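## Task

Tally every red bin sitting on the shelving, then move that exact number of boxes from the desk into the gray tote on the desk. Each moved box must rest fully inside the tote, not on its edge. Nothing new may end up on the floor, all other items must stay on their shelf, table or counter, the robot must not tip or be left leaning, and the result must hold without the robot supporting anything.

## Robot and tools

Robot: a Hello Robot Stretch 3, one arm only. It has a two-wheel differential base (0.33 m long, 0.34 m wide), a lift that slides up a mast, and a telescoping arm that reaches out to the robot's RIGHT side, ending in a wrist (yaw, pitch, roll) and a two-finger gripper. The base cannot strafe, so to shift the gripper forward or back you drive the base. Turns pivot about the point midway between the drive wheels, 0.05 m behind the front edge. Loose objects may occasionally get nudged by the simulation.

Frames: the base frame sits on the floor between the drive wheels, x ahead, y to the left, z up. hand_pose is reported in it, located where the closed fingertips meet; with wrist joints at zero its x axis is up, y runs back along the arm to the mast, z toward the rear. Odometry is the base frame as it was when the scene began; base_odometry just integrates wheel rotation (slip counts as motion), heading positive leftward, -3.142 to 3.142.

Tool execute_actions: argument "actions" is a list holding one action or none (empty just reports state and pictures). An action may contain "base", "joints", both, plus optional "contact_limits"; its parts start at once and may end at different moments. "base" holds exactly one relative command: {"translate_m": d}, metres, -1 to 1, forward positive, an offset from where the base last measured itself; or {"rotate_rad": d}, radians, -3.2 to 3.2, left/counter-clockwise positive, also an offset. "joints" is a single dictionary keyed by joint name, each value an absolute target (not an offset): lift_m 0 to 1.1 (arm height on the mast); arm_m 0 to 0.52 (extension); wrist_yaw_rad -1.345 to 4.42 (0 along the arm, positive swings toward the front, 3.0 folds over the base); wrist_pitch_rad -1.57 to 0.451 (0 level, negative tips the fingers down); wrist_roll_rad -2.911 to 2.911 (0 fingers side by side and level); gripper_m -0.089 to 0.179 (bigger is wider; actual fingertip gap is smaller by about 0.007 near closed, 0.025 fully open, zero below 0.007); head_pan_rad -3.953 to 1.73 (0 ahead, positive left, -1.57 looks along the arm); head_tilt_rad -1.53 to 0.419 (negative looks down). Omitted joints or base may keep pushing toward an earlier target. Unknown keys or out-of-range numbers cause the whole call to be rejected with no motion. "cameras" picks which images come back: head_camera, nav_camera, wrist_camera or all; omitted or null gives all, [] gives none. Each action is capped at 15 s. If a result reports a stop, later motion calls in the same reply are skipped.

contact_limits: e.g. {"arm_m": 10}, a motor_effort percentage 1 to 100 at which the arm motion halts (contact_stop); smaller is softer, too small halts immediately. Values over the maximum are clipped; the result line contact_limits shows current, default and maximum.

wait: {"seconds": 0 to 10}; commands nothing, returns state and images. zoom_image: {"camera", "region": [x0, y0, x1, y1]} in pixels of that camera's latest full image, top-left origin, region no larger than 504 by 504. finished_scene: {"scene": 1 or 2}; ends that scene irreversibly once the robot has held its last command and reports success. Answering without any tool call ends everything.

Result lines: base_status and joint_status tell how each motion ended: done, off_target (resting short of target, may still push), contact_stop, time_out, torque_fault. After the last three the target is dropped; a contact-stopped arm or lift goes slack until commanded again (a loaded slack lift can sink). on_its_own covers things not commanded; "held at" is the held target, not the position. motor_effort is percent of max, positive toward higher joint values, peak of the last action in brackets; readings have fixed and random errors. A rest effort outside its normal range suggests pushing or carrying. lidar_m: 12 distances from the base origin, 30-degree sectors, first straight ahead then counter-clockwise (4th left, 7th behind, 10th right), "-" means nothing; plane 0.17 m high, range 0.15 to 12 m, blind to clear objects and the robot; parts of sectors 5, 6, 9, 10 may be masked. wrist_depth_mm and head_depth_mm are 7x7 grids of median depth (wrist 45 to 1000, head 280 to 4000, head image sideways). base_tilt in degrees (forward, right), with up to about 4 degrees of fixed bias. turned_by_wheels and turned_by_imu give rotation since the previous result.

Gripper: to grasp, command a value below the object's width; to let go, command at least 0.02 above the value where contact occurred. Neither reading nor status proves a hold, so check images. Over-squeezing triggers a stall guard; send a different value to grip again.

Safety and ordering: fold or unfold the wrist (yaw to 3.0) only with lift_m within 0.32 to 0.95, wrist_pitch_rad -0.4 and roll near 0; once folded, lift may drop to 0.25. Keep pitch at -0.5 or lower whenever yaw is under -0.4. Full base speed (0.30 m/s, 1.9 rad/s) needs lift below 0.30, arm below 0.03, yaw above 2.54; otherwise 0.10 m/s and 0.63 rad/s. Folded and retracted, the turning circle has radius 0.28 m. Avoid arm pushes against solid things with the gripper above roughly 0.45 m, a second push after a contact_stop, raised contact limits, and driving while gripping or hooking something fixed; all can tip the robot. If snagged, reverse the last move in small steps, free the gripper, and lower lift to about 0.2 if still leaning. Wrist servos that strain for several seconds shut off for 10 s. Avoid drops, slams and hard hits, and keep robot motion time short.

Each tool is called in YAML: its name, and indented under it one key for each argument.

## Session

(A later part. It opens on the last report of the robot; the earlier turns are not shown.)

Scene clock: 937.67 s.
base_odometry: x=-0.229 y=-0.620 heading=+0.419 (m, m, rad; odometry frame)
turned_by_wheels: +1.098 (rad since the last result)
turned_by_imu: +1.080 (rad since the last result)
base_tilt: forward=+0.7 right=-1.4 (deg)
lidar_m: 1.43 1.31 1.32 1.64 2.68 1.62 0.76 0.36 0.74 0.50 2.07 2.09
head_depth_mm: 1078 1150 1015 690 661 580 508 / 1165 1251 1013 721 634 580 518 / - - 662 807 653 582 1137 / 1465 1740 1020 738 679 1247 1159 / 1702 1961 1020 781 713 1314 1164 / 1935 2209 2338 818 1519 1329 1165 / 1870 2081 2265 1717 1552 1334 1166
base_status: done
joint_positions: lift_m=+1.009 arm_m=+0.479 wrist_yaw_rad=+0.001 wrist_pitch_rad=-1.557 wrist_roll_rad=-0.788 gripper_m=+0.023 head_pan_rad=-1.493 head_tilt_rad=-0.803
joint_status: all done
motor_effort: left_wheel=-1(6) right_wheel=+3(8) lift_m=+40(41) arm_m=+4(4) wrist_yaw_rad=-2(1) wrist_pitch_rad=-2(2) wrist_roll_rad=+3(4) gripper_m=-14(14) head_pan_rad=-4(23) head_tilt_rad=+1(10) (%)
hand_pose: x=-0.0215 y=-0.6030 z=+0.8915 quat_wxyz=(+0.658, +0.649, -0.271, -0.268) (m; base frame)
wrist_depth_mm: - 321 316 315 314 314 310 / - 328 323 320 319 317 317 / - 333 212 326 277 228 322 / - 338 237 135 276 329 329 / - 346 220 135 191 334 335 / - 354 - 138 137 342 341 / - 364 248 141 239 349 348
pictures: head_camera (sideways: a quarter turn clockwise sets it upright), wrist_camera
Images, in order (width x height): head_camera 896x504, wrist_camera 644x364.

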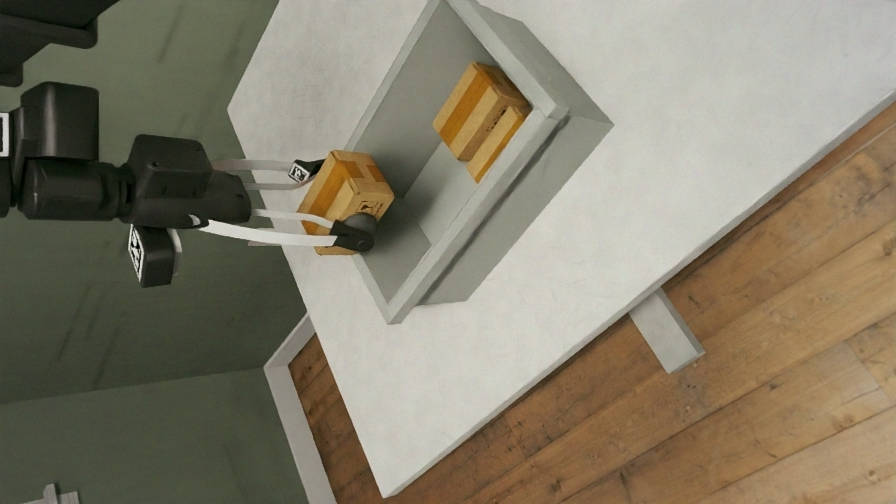

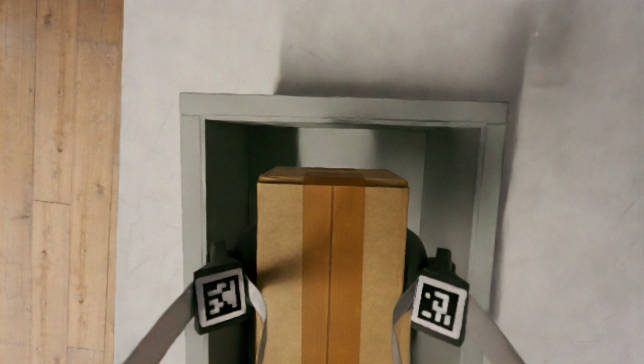

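execute_actions:
  actions:
    - {"joints": {"lift_m": 0.865, "arm_m": 0.486}}
  cameras: ["head_camera", "wrist_camera"]

execute_actions:
  actions:
    - {"joints": {"gripper_m": 0.095}}
  cameras: ["wrist_camera"]

execute_actions:
  actions:
    - {"joints": {"lift_m": 0.99}}
  cameras: ["head_camera", "wrist_camera"]

Scene clock: 955.90 s.
base_odometry: x=-0.229 y=-0.620 heading=+0.419 (m, m, rad; odometry frame)
turned_by_wheels: +0.000 (rad since the last result)
turned_by_imu: -0.002 (rad since the last result)
base_tilt: forward=+0.7 right=-1.3 (deg)
lidar_m: 1.43 1.31 1.32 1.63 2.67 1.62 0.76 0.36 0.75 0.50 2.07 2.10
head_depth_mm: 1050 1125 - - 660 581 508 / 1153 - 986 721 632 579 518 / 1295 - 984 745 652 580 1139 / 1463 1672 986 722 679 1254 1163 / 1691 1986 1024 779 712 1322 1163 / 1941 2205 2350 817 1521 1335 1161 / 1893 2065 2273 1725 1557 1330 1159
base_status: not commanded
joint_positions: lift_m=+0.866 arm_m=+0.486 wrist_yaw_rad=+0.001 wrist_pitch_rad=-1.557 wrist_roll_rad=-0.788 gripper_m=+0.023 head_pan_rad=-1.493 head_tilt_rad=-0.803
joint_status: all done
motor_effort: left_wheel=-1(1) right_wheel=+2(2) lift_m=+13(35) arm_m=+3(3) wrist_yaw_rad=-1(0) wrist_pitch_rad=-2(2) wrist_roll_rad=+3(3) gripper_m=-14(14) head_pan_rad=-4(5) head_tilt_rad=+2(0) (%)
hand_pose: x=-0.0215 y=-0.6100 z=+0.7478 quat_wxyz=(+0.658, +0.649, -0.271, -0.268) (m; base frame)
wrist_depth_mm: 180 179 178 177 176 175 175 / - 66 65 65 65 64 64 / 108 127 184 177 129 100 82 / 108 147 186 135 184 166 110 / 109 147 190 135 161 165 109 / 110 149 - 138 138 162 108 / 111 140 198 141 197 151 107
pictures: head_camera (sideways: a quarter turn clockwise sets it upright), wrist_camera
Images, in order (width x height): head_camera 896x504, wrist_camera 644x364.

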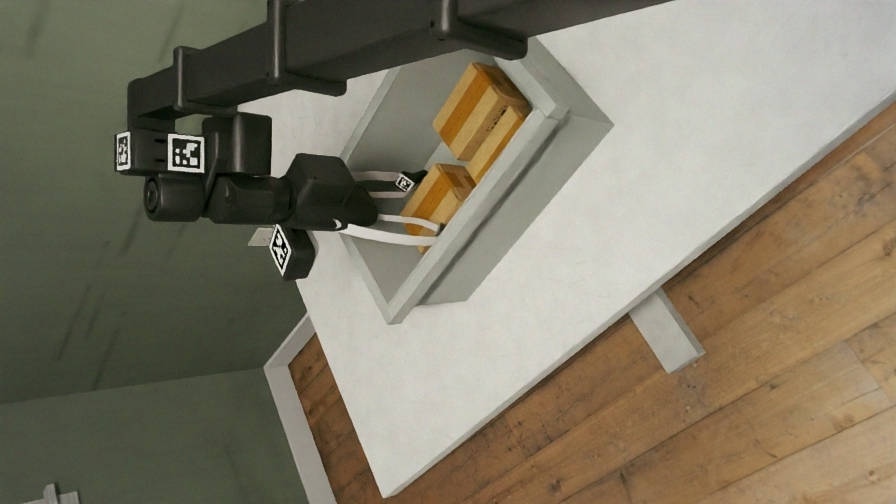

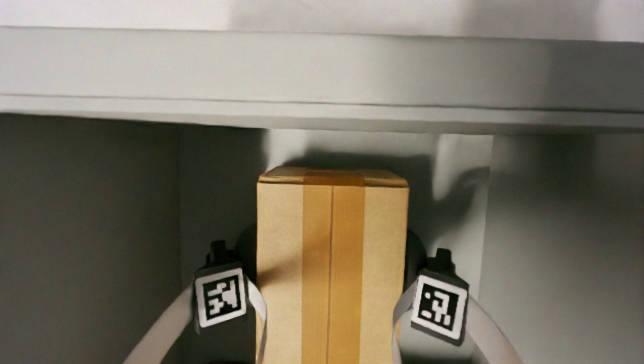

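Scene clock: 957.10 s.
base_odometry: x=-0.229 y=-0.620 heading=+0.419 (m, m, rad; odometry frame)
turned_by_wheels: +0.000 (rad since the last result)
turned_by_imu: +0.000 (rad since the last result)
base_tilt: forward=+0.7 right=-1.2 (deg)
lidar_m: 1.42 1.31 1.32 1.63 2.68 1.63 0.76 0.36 0.75 0.50 2.08 2.09
head_depth_mm: 1047 1127 - - 661 580 508 / 1158 - 982 722 631 579 518 / 1294 - 823 760 652 581 1142 / 1464 1676 1004 726 678 1254 1162 / 1688 1975 1022 780 712 1323 1163 / 1943 2201 2341 816 1527 1330 1168 / 1869 2084 2256 1731 1558 1336 1168
base_status: not commanded
joint_positions: lift_m=+0.866 arm_m=+0.486 wrist_yaw_rad=+0.001 wrist_pitch_rad=-1.557 wrist_roll_rad=-0.788 gripper_m=+0.095 head_pan_rad=-1.493 head_tilt_rad=-0.803
joint_status: all done
motor_effort: left_wheel=-2(1) right_wheel=+2(2) lift_m=+13(13) arm_m=+3(2) wrist_yaw_rad=-1(0) wrist_pitch_rad=-2(2) wrist_roll_rad=+3(3) gripper_m=+0(79) head_pan_rad=-4(5) head_tilt_rad=+0(2) (%)
hand_pose: x=-0.0215 y=-0.6100 z=+0.7478 quat_wxyz=(+0.658, +0.649, -0.271, -0.268) (m; base frame)
wrist_depth_mm: 181 179 178 176 177 176 175 / - 66 66 65 65 64 64 / 108 127 183 176 128 100 82 / 109 147 186 137 184 166 109 / 109 147 190 138 138 165 109 / 110 139 194 141 141 151 108 / 111 162 198 144 195 162 107
pictures: wrist_camera
Images, in order (width x height): wrist_camera 644x364.

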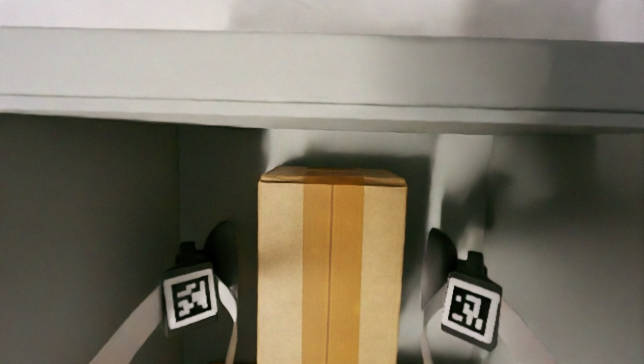

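Scene clock: 959.07 s.
base_odometry: x=-0.229 y=-0.620 heading=+0.419 (m, m, rad; odometry frame)
turned_by_wheels: +0.000 (rad since the last result)
turned_by_imu: -0.001 (rad since the last result)
base_tilt: forward=+0.7 right=-1.2 (deg)
lidar_m: 1.43 1.31 1.32 1.63 2.67 1.62 0.76 0.36 0.75 0.50 2.07 2.09
head_depth_mm: - 1156 1016 690 662 580 508 / - 1253 1014 722 632 580 517 / - - 907 761 652 582 1140 / 1461 1717 1018 736 678 1255 1161 / 1689 1971 1019 782 714 1322 1160 / 1938 2192 2325 818 1520 1326 1164 / 1875 2099 2252 1725 1557 1333 1165
base_status: not commanded
joint_positions: lift_m=+0.989 arm_m=+0.486 wrist_yaw_rad=+0.001 wrist_pitch_rad=-1.557 wrist_roll_rad=-0.788 gripper_m=+0.095 head_pan_rad=-1.493 head_tilt_rad=-0.803
joint_status: all done
motor_effort: left_wheel=-1(1) right_wheel=+2(2) lift_m=+39(40) arm_m=+3(3) wrist_yaw_rad=-1(1) wrist_pitch_rad=-2(2) wrist_roll_rad=+3(3) gripper_m=+0(1) head_pan_rad=-4(4) head_tilt_rad=+1(0) (%)
hand_pose: x=-0.0215 y=-0.6100 z=+0.8715 quat_wxyz=(+0.658, +0.649, -0.271, -0.268) (m; base frame)
wrist_depth_mm: 996 300 298 298 295 294 293 / - 304 304 302 300 299 297 / - 310 222 189 189 198 306 / - 316 287 262 309 214 310 / - 324 316 266 314 313 317 / - 330 321 295 322 322 323 / - 337 275 278 276 329 327
pictures: head_camera (sideways: a quarter turn clockwise sets it upright), wrist_camera
Images, in order (width x height): head_camera 896x504, wrist_camera 644x364.

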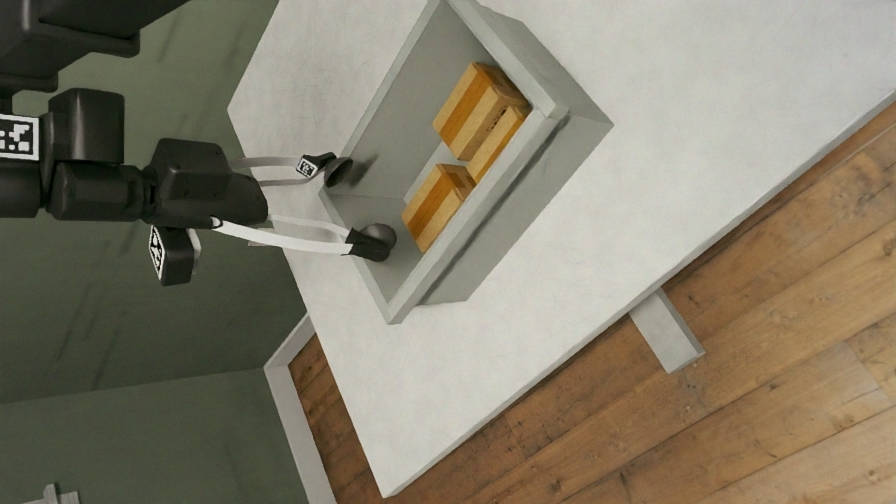

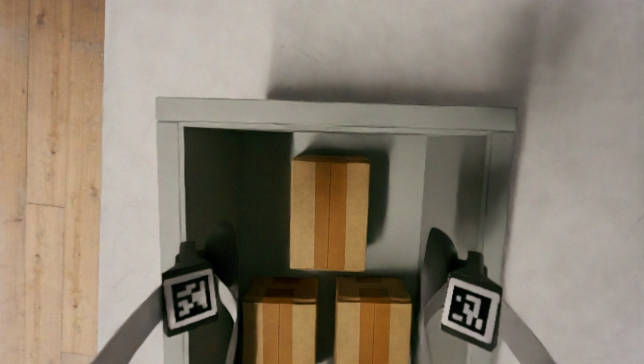

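execute_actions:
  actions:
    - {"base": {"rotate_rad": -1.257}, "joints": {"lift_m": 0.995, "arm_m": 0.507, "wrist_roll_rad": 0.005, "wrist_yaw_rad": -0.095, "wrist_pitch_rad": -1.40, "gripper_m": 0.125, "head_pan_rad": -1.4, "head_tilt_rad": -0.75}}
  cameras: ["head_camera", "wrist_camera"]

Scene clock: 1006.03 s.
base_odometry: x=-0.229 y=-0.620 heading=-0.838 (m, m, rad; odometry frame)
turned_by_wheels: -1.257 (rad since the last result)
turned_by_imu: -1.240 (rad since the last result)
base_tilt: forward=+0.8 right=-1.4 (deg)
lidar_m: 1.72 2.07 1.61 1.32 1.31 1.44 2.24 2.29 0.76 0.99 0.36 0.50
head_depth_mm: - 1058 1105 858 703 598 548 / - 1040 1109 858 704 598 529 / 875 982 1067 812 707 598 519 / 858 964 1063 862 706 598 519 / 838 943 1040 866 710 597 520 / 820 918 1026 867 709 600 520 / 803 898 998 867 710 600 520
base_status: done
joint_positions: lift_m=+0.994 arm_m=+0.507 wrist_yaw_rad=-0.092 wrist_pitch_rad=-1.404 wrist_roll_rad=-0.001 gripper_m=+0.125 head_pan_rad=-1.407 head_tilt_rad=-0.754
joint_status: all done
motor_effort: left_wheel=+1(7) right_wheel=-1(8) lift_m=+39(41) arm_m=+3(7) wrist_yaw_rad=-2(4) wrist_pitch_rad=+2(2) wrist_roll_rad=+4(3) gripper_m=+1(81) head_pan_rad=+4(14) head_tilt_rad=+2(4) (%)
hand_pose: x=-0.0234 y=-0.6703 z=+0.8764 quat_wxyz=(+0.518, +0.431, -0.560, -0.481) (m; base frame)
wrist_depth_mm: 331 331 329 327 327 325 323 / 332 330 329 325 323 323 274 / 329 329 327 326 323 320 272 / 328 329 325 277 322 321 321 / 327 326 325 274 323 319 317 / 327 324 324 272 320 - 317 / 326 274 321 320 319 316 316
pictures: head_camera (sideways: a quarter turn clockwise sets it upright), wrist_camera
Images, in order (width x height): head_camera 896x504, wrist_camera 644x364.

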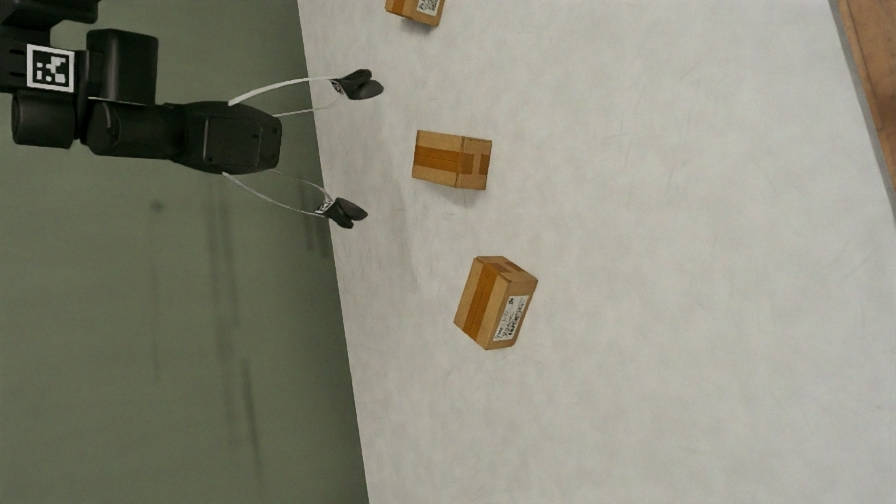

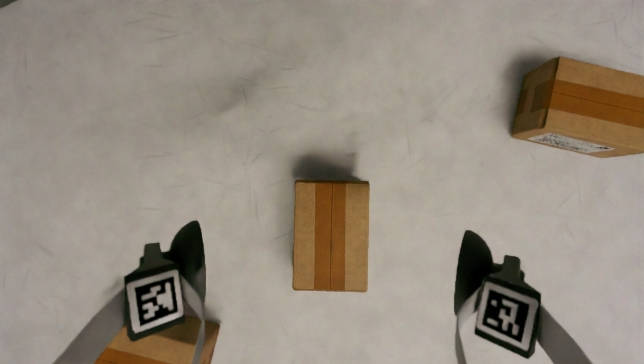

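execute_actions:
  actions:
    - {"joints": {"lift_m": 0.862, "arm_m": 0.504}}
  cameras: ["wrist_camera"]

execute_actions:
  actions:
    - {"joints": {"gripper_m": 0.022}}
  cameras: ["head_camera", "wrist_camera"]

Scene clock: 1019.43 s.
base_odometry: x=-0.229 y=-0.620 heading=-0.838 (m, m, rad; odometry frame)
turned_by_wheels: +0.000 (rad since the last result)
turned_by_imu: -0.001 (rad since the last result)
base_tilt: forward=+0.7 right=-1.2 (deg)
lidar_m: 1.72 2.07 1.61 1.32 1.31 1.44 2.24 2.28 0.76 0.99 0.36 0.50
head_depth_mm: 921 1004 1057 858 705 597 549 / 898 973 1062 834 705 597 528 / 877 983 1076 812 706 598 518 / 857 966 1061 865 707 598 520 / 840 943 1036 865 709 600 518 / 821 919 1027 866 709 599 520 / 805 897 997 869 709 601 521
base_status: not commanded
joint_positions: lift_m=+0.863 arm_m=+0.504 wrist_yaw_rad=-0.092 wrist_pitch_rad=-1.404 wrist_roll_rad=-0.001 gripper_m=+0.125 head_pan_rad=-1.407 head_tilt_rad=-0.754
joint_status: all done
motor_effort: left_wheel=+1(1) right_wheel=-1(1) lift_m=+13(35) arm_m=-3(3) wrist_yaw_rad=-2(3) wrist_pitch_rad=+2(2) wrist_roll_rad=+4(4) gripper_m=+0(1) head_pan_rad=+3(3) head_tilt_rad=+0(1) (%)
hand_pose: x=-0.0234 y=-0.6680 z=+0.7446 quat_wxyz=(+0.518, +0.431, -0.560, -0.481) (m; base frame)
wrist_depth_mm: 197 196 196 194 193 192 191 / 196 195 194 193 192 191 191 / 195 194 193 193 192 191 189 / 194 194 193 141 190 189 189 / 194 193 191 141 189 189 188 / 193 192 191 141 188 - 187 / 192 190 191 139 188 187 186
pictures: wrist_camera
Images, in order (width x height): wrist_camera 644x364.

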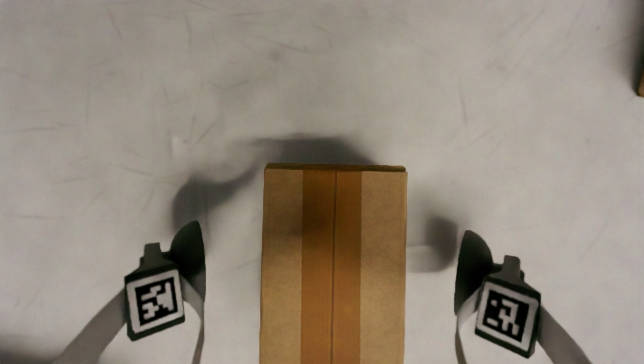

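Scene clock: 1020.93 s.
base_odometry: x=-0.229 y=-0.620 heading=-0.838 (m, m, rad; odometry frame)
turned_by_wheels: +0.000 (rad since the last result)
turned_by_imu: +0.000 (rad since the last result)
base_tilt: forward=+0.8 right=-1.3 (deg)
lidar_m: 1.72 2.08 1.60 1.31 1.31 1.44 2.25 2.28 0.76 0.99 0.36 0.50
head_depth_mm: 920 1006 1059 859 705 595 548 / 897 973 1046 833 705 597 528 / 875 985 1074 807 706 596 519 / 856 962 1066 863 707 599 519 / 839 946 1036 863 707 598 519 / 820 921 1026 864 709 601 520 / 802 900 996 867 709 600 521
base_status: not commanded
joint_positions: lift_m=+0.863 arm_m=+0.504 wrist_yaw_rad=-0.092 wrist_pitch_rad=-1.404 wrist_roll_rad=+0.000 gripper_m=+0.023 head_pan_rad=-1.407 head_tilt_rad=-0.754
joint_status: all done
motor_effort: left_wheel=+1(1) right_wheel=-1(1) lift_m=+13(13) arm_m=-3(3) wrist_yaw_rad=-2(2) wrist_pitch_rad=+2(2) wrist_roll_rad=+4(4) gripper_m=-14(88) head_pan_rad=+4(3) head_tilt_rad=+1(1) (%)
hand_pose: x=-0.0234 y=-0.6680 z=+0.7446 quat_wxyz=(+0.518, +0.431, -0.560, -0.481) (m; base frame)
wrist_depth_mm: 197 195 195 193 193 192 191 / 195 195 194 193 192 190 190 / 196 194 192 192 191 191 190 / 195 193 192 139 189 190 189 / 193 193 192 138 189 188 188 / 193 192 138 137 137 188 187 / 192 191 190 136 136 187 187
pictures: head_camera (sideways: a quarter turn clockwise sets it upright), wrist_camera
Images, in order (width x height): head_camera 896x504, wrist_camera 644x364.

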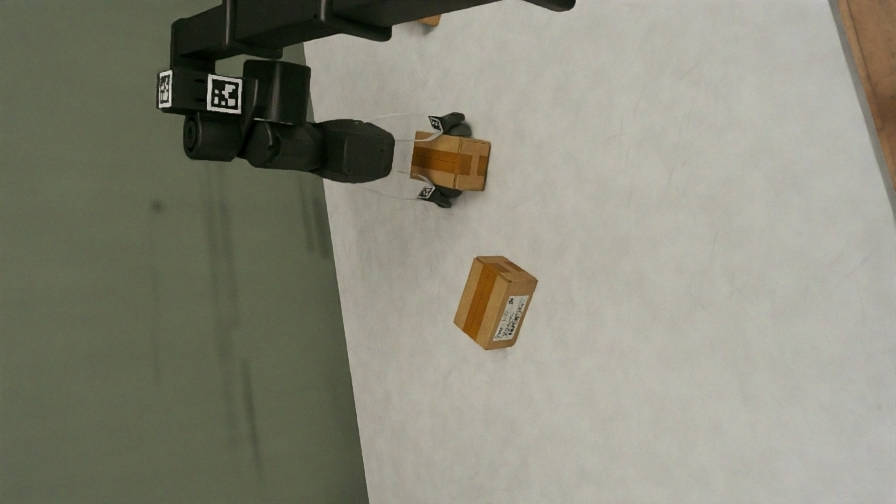

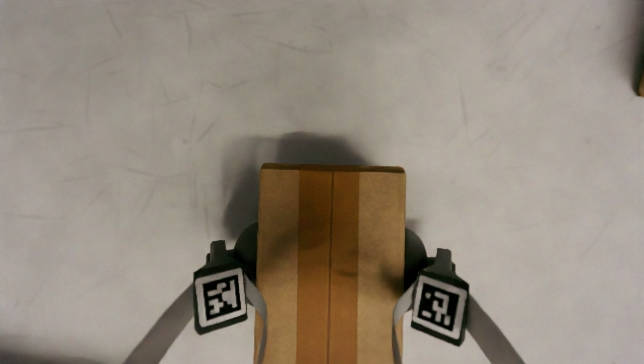

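execute_actions:
  actions:
    - {"joints": {"lift_m": 0.932}}
  cameras: []

execute_actions:
  actions:
    - {"base": {"rotate_rad": 1.132}, "joints": {"lift_m": 1.008, "arm_m": 0.376, "wrist_yaw_rad": -0.66, "head_pan_rad": -1.5, "head_tilt_rad": -0.85}}
  cameras: ["head_camera", "wrist_camera"]

Scene clock: 1044.70 s.
base_odometry: x=-0.229 y=-0.620 heading=-0.838 (m, m, rad; odometry frame)
turned_by_wheels: +0.000 (rad since the last result)
turned_by_imu: -0.001 (rad since the last result)
base_tilt: forward=+0.7 right=-1.2 (deg)
lidar_m: 1.72 2.07 1.61 1.32 1.31 1.45 2.24 2.28 0.76 0.99 0.36 0.50
head_depth_mm: 902 1086 1101 857 704 596 548 / 885 - 1060 836 705 598 528 / 877 987 1060 808 707 598 518 / 857 967 1064 864 707 598 519 / 841 944 1029 864 710 600 519 / 820 919 1027 867 708 599 520 / 803 897 998 867 708 600 520
base_status: not commanded
joint_positions: lift_m=+0.931 arm_m=+0.504 wrist_yaw_rad=-0.092 wrist_pitch_rad=-1.404 wrist_roll_rad=+0.000 gripper_m=+0.023 head_pan_rad=-1.407 head_tilt_rad=-0.754
joint_status: all done
motor_effort: left_wheel=+1(1) right_wheel=-1(1) lift_m=+40(41) arm_m=-4(3) wrist_yaw_rad=-3(3) wrist_pitch_rad=+2(2) wrist_roll_rad=+4(4) gripper_m=-14(13) head_pan_rad=+4(3) head_tilt_rad=+1(1) (%)
hand_pose: x=-0.0234 y=-0.6680 z=+0.8134 quat_wxyz=(+0.518, +0.431, -0.560, -0.481) (m; base frame)
wrist_depth_mm: 265 266 265 264 262 260 261 / 266 267 264 261 262 260 219 / 265 264 263 262 260 259 252 / 265 261 263 138 260 257 257 / 262 261 261 137 256 257 255 / 263 262 138 137 137 256 254 / 255 258 259 136 136 254 253
pictures: none
No camera images: the call's "cameras" was empty. Leave "cameras" out to get every camera's image.

Scene clock: 1047.43 s.
base_odometry: x=-0.229 y=-0.620 heading=+0.294 (m, m, rad; odometry frame)
turned_by_wheels: +1.132 (rad since the last result)
turned_by_imu: +1.115 (rad since the last result)
base_tilt: forward=+0.6 right=-1.2 (deg)
lidar_m: 1.52 1.31 1.31 1.51 2.25 1.97 0.76 0.65 0.36 0.50 1.96 2.08
head_depth_mm: 981 1066 960 783 660 571 501 / - 1153 961 701 659 569 511 / - - 613 708 636 572 1113 / 1272 1448 823 692 661 593 1150 / 1406 1638 964 727 661 1277 1153 / 1606 1901 964 766 708 1304 1148 / 1836 2188 2207 808 1511 1305 1152
base_status: done
joint_positions: lift_m=+1.007 arm_m=+0.376 wrist_yaw_rad=-0.658 wrist_pitch_rad=-1.403 wrist_roll_rad=+0.000 gripper_m=+0.023 head_pan_rad=-1.493 head_tilt_rad=-0.839
joint_status: all done
motor_effort: left_wheel=-1(7) right_wheel=+2(9) lift_m=+40(43) arm_m=-3(1) wrist_yaw_rad=-3(5) wrist_pitch_rad=+2(2) wrist_roll_rad=+4(4) gripper_m=-14(14) head_pan_rad=-4(15) head_tilt_rad=-3(10) (%)
hand_pose: x=-0.0331 y=-0.5362 z=+0.8894 quat_wxyz=(+0.364, +0.258, -0.658, -0.607) (m; base frame)
wrist_depth_mm: 346 343 345 343 340 338 338 / 346 345 341 342 340 338 334 / 233 272 297 281 266 337 332 / 234 295 337 138 284 336 333 / 230 283 284 138 250 330 332 / 231 323 139 137 137 332 331 / 226 263 236 136 136 330 329
pictures: head_camera (sideways: a quarter turn clockwise sets it upright), wrist_camera
Images, in order (width x height): head_camera 896x504, wrist_camera 644x364.

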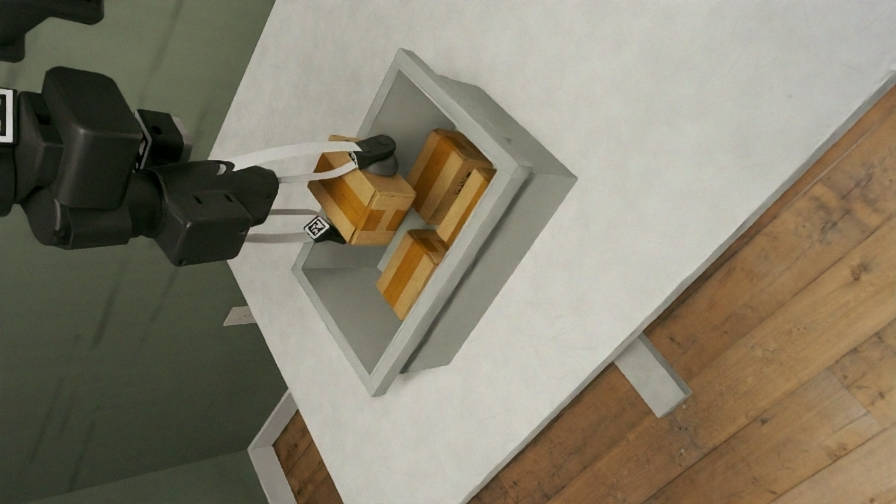

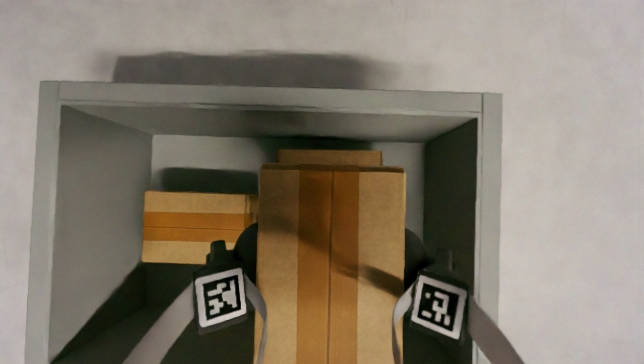

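execute_actions:
  actions: []

Scene clock: 1085.20 s.
base_odometry: x=-0.229 y=-0.620 heading=+0.294 (m, m, rad; odometry frame)
turned_by_wheels: +0.000 (rad since the last result)
turned_by_imu: -0.001 (rad since the last result)
base_tilt: forward=+0.8 right=-1.3 (deg)
lidar_m: 1.52 1.31 1.31 1.51 2.25 1.97 0.76 0.66 0.36 0.50 1.96 2.08
head_depth_mm: 982 1072 960 782 660 570 502 / - 1142 962 699 659 571 511 / - - 611 708 636 570 1117 / 1278 1447 825 691 659 594 1154 / 1416 1635 964 727 660 1280 1150 / 1593 1914 967 764 709 1304 1151 / 1850 2182 2245 809 1521 1304 1148
base_status: done
joint_positions: lift_m=+1.007 arm_m=+0.376 wrist_yaw_rad=-0.658 wrist_pitch_rad=-1.403 wrist_roll_rad=+0.000 gripper_m=+0.023 head_pan_rad=-1.493 head_tilt_rad=-0.839
joint_status: all done
motor_effort: left_wheel=-1(7) right_wheel=+3(9) lift_m=+40(43) arm_m=-4(1) wrist_yaw_rad=-3(5) wrist_pitch_rad=+1(2) wrist_roll_rad=+4(4) gripper_m=-13(14) head_pan_rad=-4(15) head_tilt_rad=-3(10) (%)
hand_pose: x=-0.0331 y=-0.5362 z=+0.8894 quat_wxyz=(+0.364, +0.258, -0.658, -0.607) (m; base frame)
wrist_depth_mm: 349 344 347 342 339 340 340 / 345 344 340 339 338 338 337 / 232 274 297 281 265 334 334 / 234 294 337 138 283 333 334 / 230 285 285 138 251 331 330 / 231 320 138 137 136 328 329 / 227 262 236 136 136 330 329
pictures: head_camera (sideways: a quarter turn clockwise sets it upright), nav_camera (sideways: a quarter turn counterclockwise sets it upright), wrist_camera
Images, in order (width x height): head_camera 896x504, nav_camera 672x504, wrist_camera 644x364.

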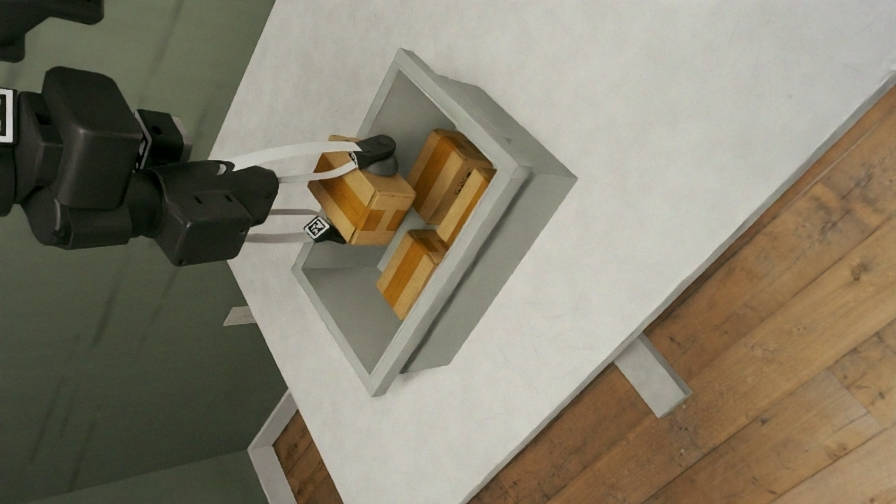

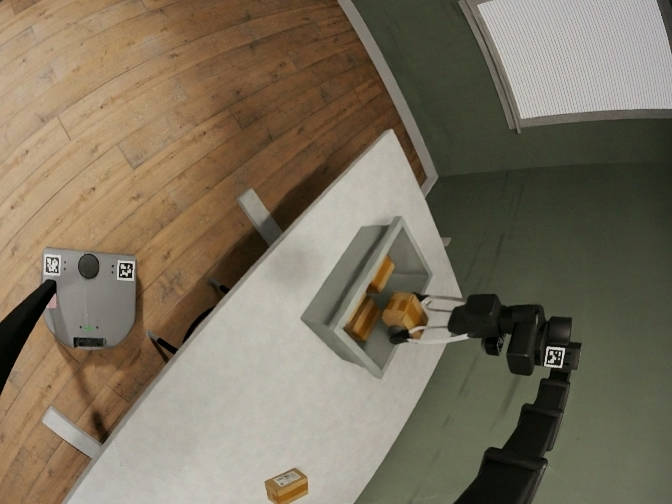

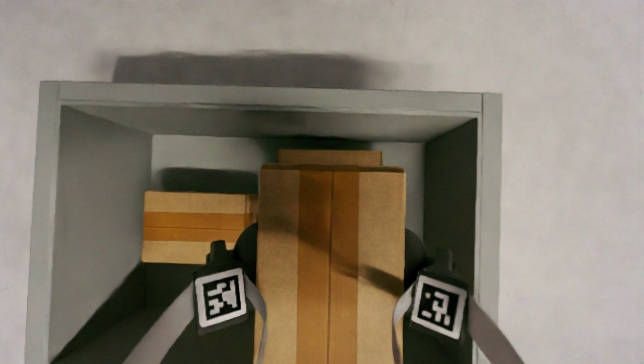

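execute_actions:
  actions:
    - {"joints": {"lift_m": 0.916}}

Scene clock: 1090.53 s.
base_odometry: x=-0.229 y=-0.620 heading=+0.294 (m, m, rad; odometry frame)
turned_by_wheels: +0.000 (rad since the last result)
turned_by_imu: -0.001 (rad since the last result)
base_tilt: forward=+0.8 right=-1.3 (deg)
lidar_m: 1.52 1.31 1.31 1.51 2.25 1.96 0.76 0.65 0.36 0.50 1.96 2.07
head_depth_mm: 954 - 931 761 659 570 501 / 1018 1132 961 700 660 571 511 / 1136 - 932 664 636 570 1108 / 1263 1426 825 663 660 594 1153 / 1414 1645 967 725 661 1284 1153 / 1601 1912 964 766 710 1299 1155 / 1844 2168 2219 809 1515 1308 1147
base_status: not commanded
joint_positions: lift_m=+0.917 arm_m=+0.376 wrist_yaw_rad=-0.658 wrist_pitch_rad=-1.403 wrist_roll_rad=+0.000 gripper_m=+0.023 head_pan_rad=-1.493 head_tilt_rad=-0.839
joint_status: all done
motor_effort: left_wheel=-1(1) right_wheel=+2(2) lift_m=+13(36) arm_m=-3(3) wrist_yaw_rad=-3(3) wrist_pitch_rad=+1(2) wrist_roll_rad=+4(4) gripper_m=-14(14) head_pan_rad=-5(4) head_tilt_rad=-4(4) (%)
hand_pose: x=-0.0331 y=-0.5362 z=+0.7986 quat_wxyz=(+0.364, +0.258, -0.658, -0.607) (m; base frame)
wrist_depth_mm: 129 129 128 127 127 126 125 / 165 161 156 152 148 144 125 / 220 247 245 206 232 182 124 / 212 246 243 138 242 179 124 / 195 195 193 138 240 177 124 / 205 193 138 137 137 174 123 / 226 243 237 136 136 161 122
pictures: head_camera (sideways: a quarter turn clockwise sets it upright), nav_camera (sideways: a quarter turn counterclockwise sets it upright), wrist_camera
Images, in order (width x height): head_camera 896x504, nav_camera 672x504, wrist_camera 644x364.

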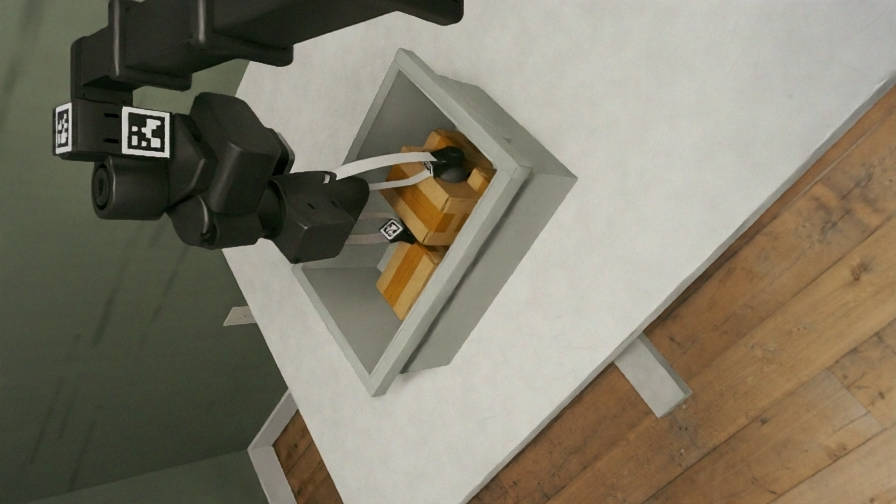

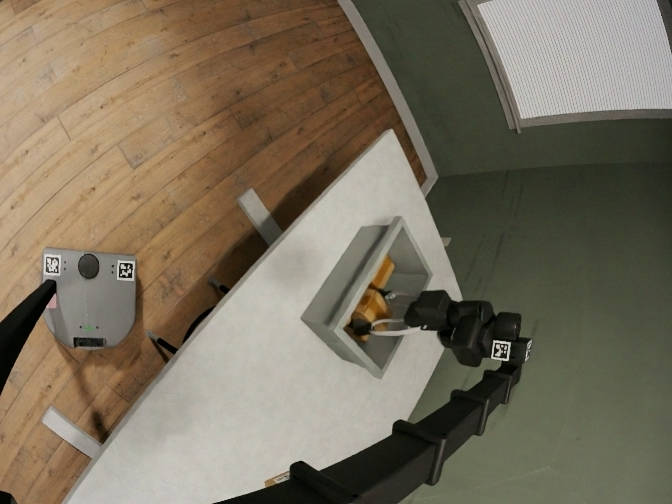

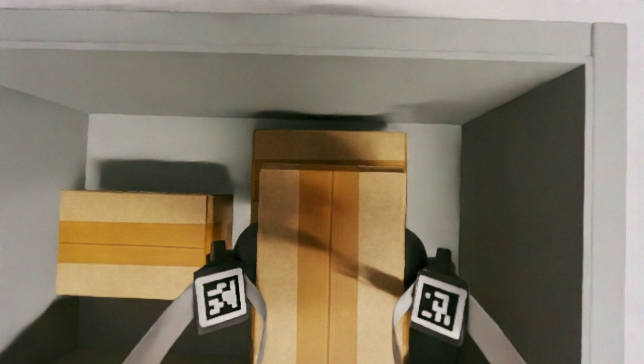

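execute_actions:
  actions:
    - {"joints": {"lift_m": 0.912, "gripper_m": 0.095}}
  cameras: ["wrist_camera"]

execute_actions:
  actions:
    - {"joints": {"lift_m": 0.992}}
  cameras: ["wrist_camera", "head_camera"]

Scene clock: 1117.17 s.
base_odometry: x=-0.229 y=-0.620 heading=+0.294 (m, m, rad; odometry frame)
turned_by_wheels: +0.000 (rad since the last result)
turned_by_imu: -0.001 (rad since the last result)
base_tilt: forward=+0.6 right=-1.3 (deg)
lidar_m: 1.52 1.31 1.31 1.51 2.24 1.97 0.76 0.66 0.36 0.50 1.96 2.08
head_depth_mm: 957 - 928 763 659 569 502 / 1022 1150 961 697 659 570 511 / 1130 - 934 657 636 571 1111 / 1274 1424 831 669 660 594 1151 / 1416 1646 960 726 661 1285 1150 / 1592 1913 966 764 712 1309 1154 / 1845 2170 2232 809 1523 1310 1152
base_status: not commanded
joint_positions: lift_m=+0.913 arm_m=+0.376 wrist_yaw_rad=-0.658 wrist_pitch_rad=-1.403 wrist_roll_rad=+0.000 gripper_m=+0.095 head_pan_rad=-1.493 head_tilt_rad=-0.839
joint_status: all done
motor_effort: left_wheel=-1(1) right_wheel=+2(2) lift_m=+13(14) arm_m=-3(3) wrist_yaw_rad=-2(2) wrist_pitch_rad=+1(1) wrist_roll_rad=+4(4) gripper_m=+0(77) head_pan_rad=-4(4) head_tilt_rad=-4(4) (%)
hand_pose: x=-0.0331 y=-0.5361 z=+0.7947 quat_wxyz=(+0.364, +0.258, -0.658, -0.607) (m; base frame)
wrist_depth_mm: 125 125 124 123 123 122 122 / 165 161 157 153 148 144 121 / 220 241 241 190 230 181 125 / 211 241 241 139 236 179 124 / 191 191 190 138 138 178 123 / 204 190 139 138 137 163 122 / 226 238 238 137 137 173 121
pictures: wrist_camera
Images, in order (width x height): wrist_camera 644x364.

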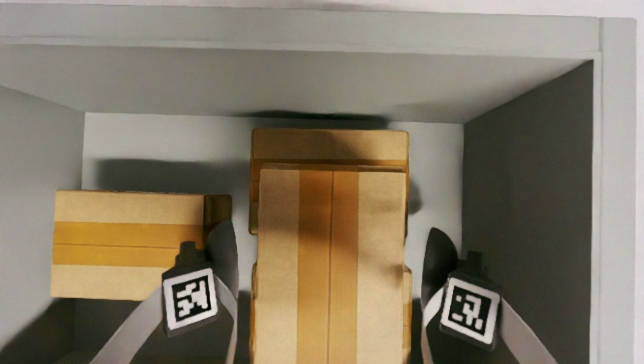

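Scene clock: 1118.73 s.
base_odometry: x=-0.229 y=-0.620 heading=+0.294 (m, m, rad; odometry frame)
turned_by_wheels: +0.000 (rad since the last result)
turned_by_imu: +0.000 (rad since the last result)
base_tilt: forward=+0.8 right=-1.3 (deg)
lidar_m: 1.52 1.31 1.31 1.51 2.24 1.96 0.76 0.66 0.36 0.50 1.96 2.08
head_depth_mm: 1007 1072 958 781 660 569 502 / - 1149 961 694 660 572 511 / - - 935 669 636 571 1112 / 1269 1451 825 672 661 596 1152 / 1414 1635 968 728 661 1285 1151 / 1592 1895 968 766 710 1310 1151 / 1855 2174 2226 808 1513 1310 1151
base_status: not commanded
joint_positions: lift_m=+0.991 arm_m=+0.376 wrist_yaw_rad=-0.658 wrist_pitch_rad=-1.403 wrist_roll_rad=+0.000 gripper_m=+0.095 head_pan_rad=-1.493 head_tilt_rad=-0.839
joint_status: all done
motor_effort: left_wheel=-1(1) right_wheel=+2(2) lift_m=+39(41) arm_m=-3(3) wrist_yaw_rad=-2(3) wrist_pitch_rad=+2(1) wrist_roll_rad=+4(4) gripper_m=+0(0) head_pan_rad=-4(4) head_tilt_rad=-3(3) (%)
hand_pose: x=-0.0331 y=-0.5361 z=+0.8734 quat_wxyz=(+0.364, +0.258, -0.658, -0.607) (m; base frame)
wrist_depth_mm: 328 329 327 326 323 323 321 / 205 205 204 324 322 320 321 / 220 275 297 271 264 233 319 / 223 277 321 218 317 230 317 / 223 269 272 217 317 228 317 / 225 283 316 215 315 314 315 / 226 259 267 264 267 221 313
pictures: head_camera (sideways: a quarter turn clockwise sets it upright), wrist_camera
Images, in order (width x height): head_camera 896x504, wrist_camera 644x364.

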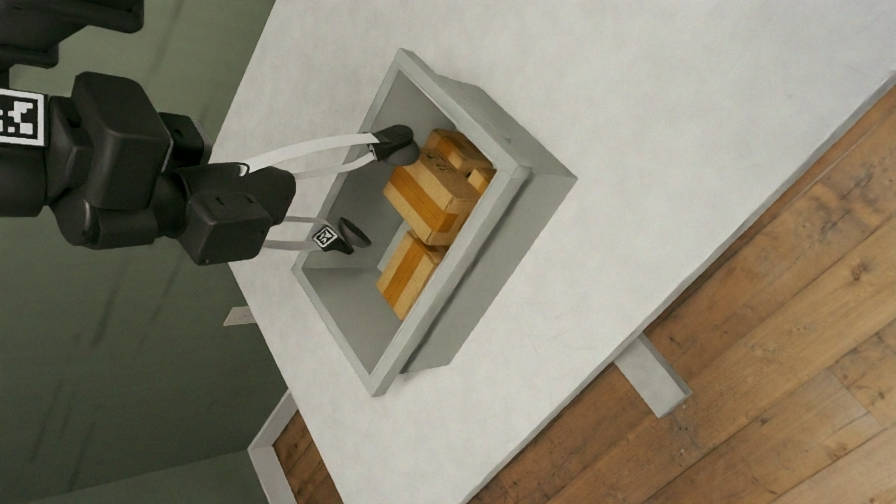

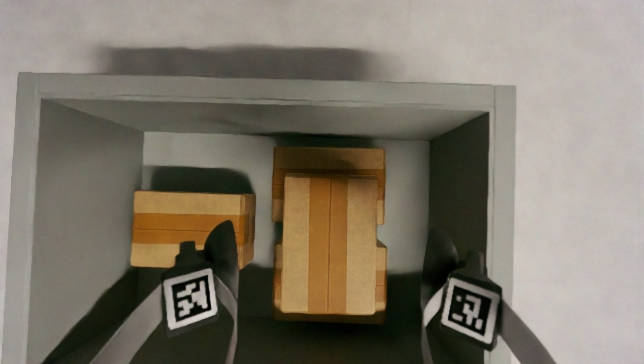

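execute_actions:
  actions:
    - {"base": {"rotate_rad": -0.855}, "joints": {"lift_m": 0.993, "arm_m": 0.463, "wrist_yaw_rad": 0.0, "wrist_pitch_rad": -1.57, "wrist_roll_rad": -0.98, "gripper_m": 0.125, "head_pan_rad": -1.55, "head_tilt_rad": -0.8}}

Scene clock: 1129.27 s.
base_odometry: x=-0.229 y=-0.620 heading=-0.561 (m, m, rad; odometry frame)
turned_by_wheels: -0.855 (rad since the last result)
turned_by_imu: -0.844 (rad since the last result)
base_tilt: forward=+0.7 right=-1.3 (deg)
lidar_m: 2.07 2.11 1.39 1.31 1.34 1.73 2.24 1.50 0.76 0.36 0.50 0.84
head_depth_mm: - 1015 1013 814 678 580 536 / 878 985 1020 814 678 582 536 / - 976 1016 814 679 582 528 / 845 - 1002 764 678 582 528 / 842 954 1023 817 680 583 520 / 835 947 1023 817 679 583 518 / 826 934 1015 819 679 583 510
base_status: done
joint_positions: lift_m=+0.992 arm_m=+0.463 wrist_yaw_rad=-0.003 wrist_pitch_rad=-1.556 wrist_roll_rad=-0.974 gripper_m=+0.125 head_pan_rad=-1.543 head_tilt_rad=-0.803
joint_status: all done
joint sent to its limit — the command would take wrist_pitch_rad past its lower limit, so that joint was sent only as far as its limit.
motor_effort: left_wheel=+1(7) right_wheel=+0(7) lift_m=+39(40) arm_m=+3(6) wrist_yaw_rad=+2(2) wrist_pitch_rad=-3(2) wrist_roll_rad=-3(5) gripper_m=+0(80) head_pan_rad=-5(12) head_tilt_rad=+1(2) (%)
hand_pose: x=-0.0214 y=-0.5875 z=+0.8745 quat_wxyz=(+0.681, +0.671, -0.210, -0.207) (m; base frame)
wrist_depth_mm: 305 302 300 299 298 298 293 / 311 308 309 305 303 302 303 / 316 311 314 312 311 307 307 / 321 319 320 268 314 313 313 / 329 325 326 272 325 323 318 / 337 333 333 332 327 - 325 / 343 344 341 337 337 338 330
pictures: head_camera (sideways: a quarter turn clockwise sets it upright), nav_camera (sideways: a quarter turn counterclockwise sets it upright), wrist_camera
Images, in order (width x height): head_camera 896x504, nav_camera 672x504, wrist_camera 644x364.

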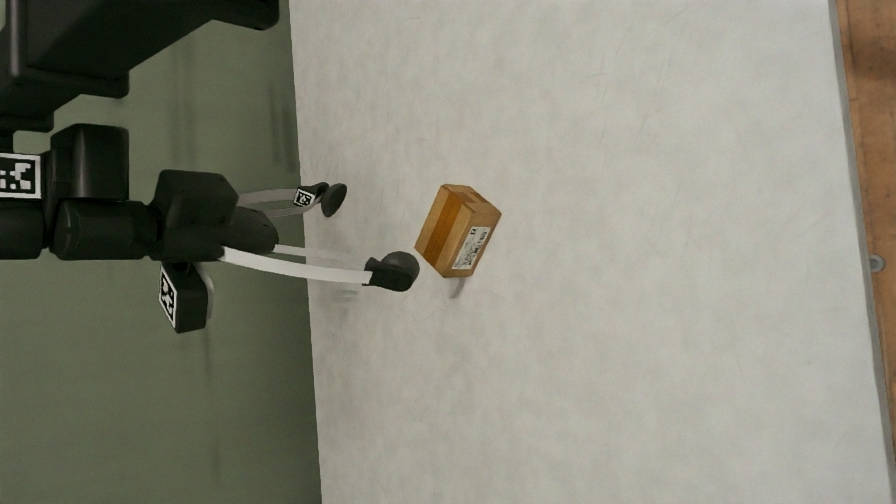

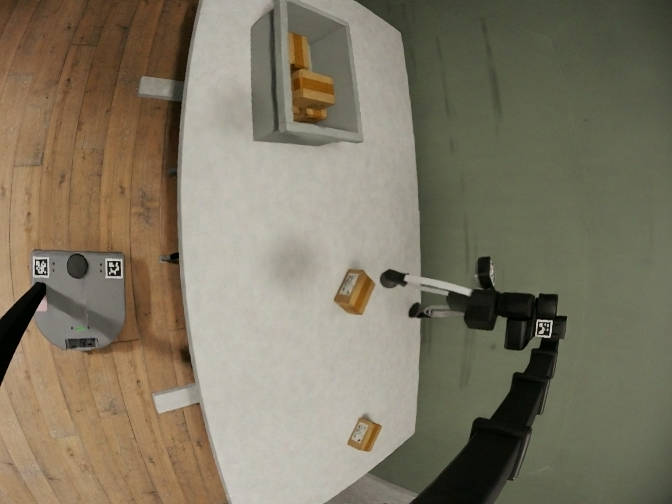

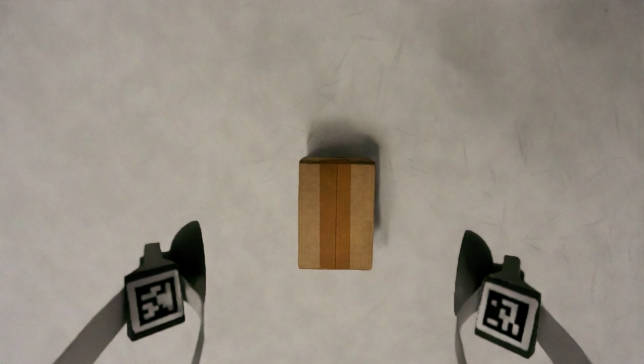

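execute_actions:
  actions:
    - {"joints": {"lift_m": 0.862, "arm_m": 0.467}}
  cameras: ["wrist_camera", "head_camera"]

Scene clock: 1147.50 s.
base_odometry: x=-0.229 y=-0.620 heading=-0.561 (m, m, rad; odometry frame)
turned_by_wheels: +0.000 (rad since the last result)
turned_by_imu: -0.001 (rad since the last result)
base_tilt: forward=+0.6 right=-1.2 (deg)
lidar_m: 2.08 2.12 1.39 1.31 1.33 1.73 2.25 1.49 0.76 0.36 0.50 0.84
head_depth_mm: 869 996 1058 - 662 569 536 / 864 950 964 813 677 580 537 / 857 - 986 790 676 581 527 / 850 943 985 754 678 582 528 / 841 954 1023 818 678 581 519 / 834 947 1025 818 681 583 518 / 825 933 1011 816 680 584 509
base_status: not commanded
joint_positions: lift_m=+0.863 arm_m=+0.467 wrist_yaw_rad=-0.003 wrist_pitch_rad=-1.556 wrist_roll_rad=-0.974 gripper_m=+0.125 head_pan_rad=-1.543 head_tilt_rad=-0.803
joint_status: all done
motor_effort: left_wheel=+1(1) right_wheel=-2(1) lift_m=+13(36) arm_m=+3(5) wrist_yaw_rad=+3(2) wrist_pitch_rad=-2(3) wrist_roll_rad=-3(3) gripper_m=+0(1) head_pan_rad=-4(5) head_tilt_rad=+1(0) (%)
hand_pose: x=-0.0214 y=-0.5914 z=+0.7448 quat_wxyz=(+0.680, +0.671, -0.210, -0.207) (m; base frame)
wrist_depth_mm: 177 177 177 176 175 174 173 / 181 181 180 179 178 177 176 / 185 185 183 183 182 181 179 / 189 188 187 151 184 185 183 / 193 191 191 138 187 187 187 / 196 196 193 141 190 - 190 / 200 201 200 144 194 197 195
pictures: head_camera (sideways: a quarter turn clockwise sets it upright), wrist_camera
Images, in order (width x height): head_camera 896x504, wrist_camera 644x364.

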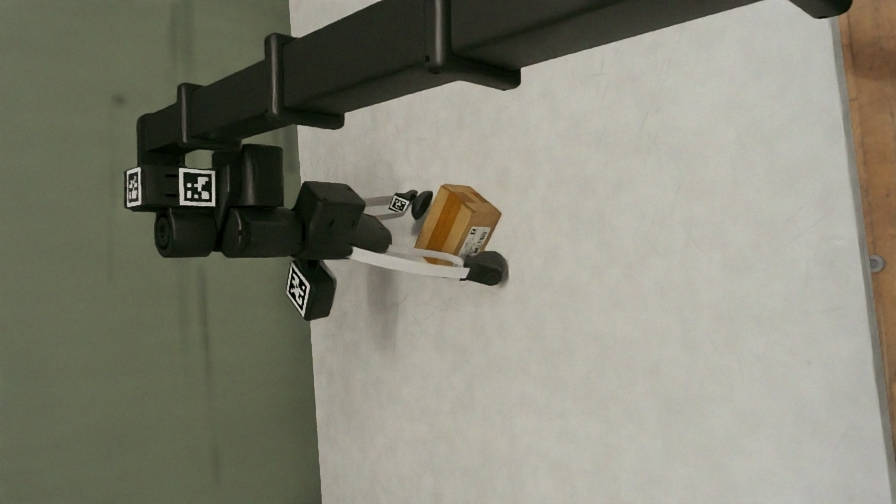

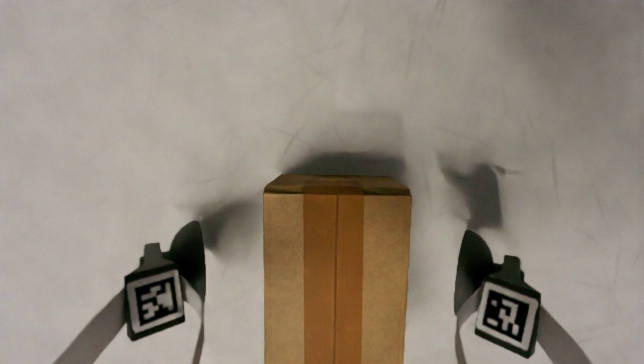

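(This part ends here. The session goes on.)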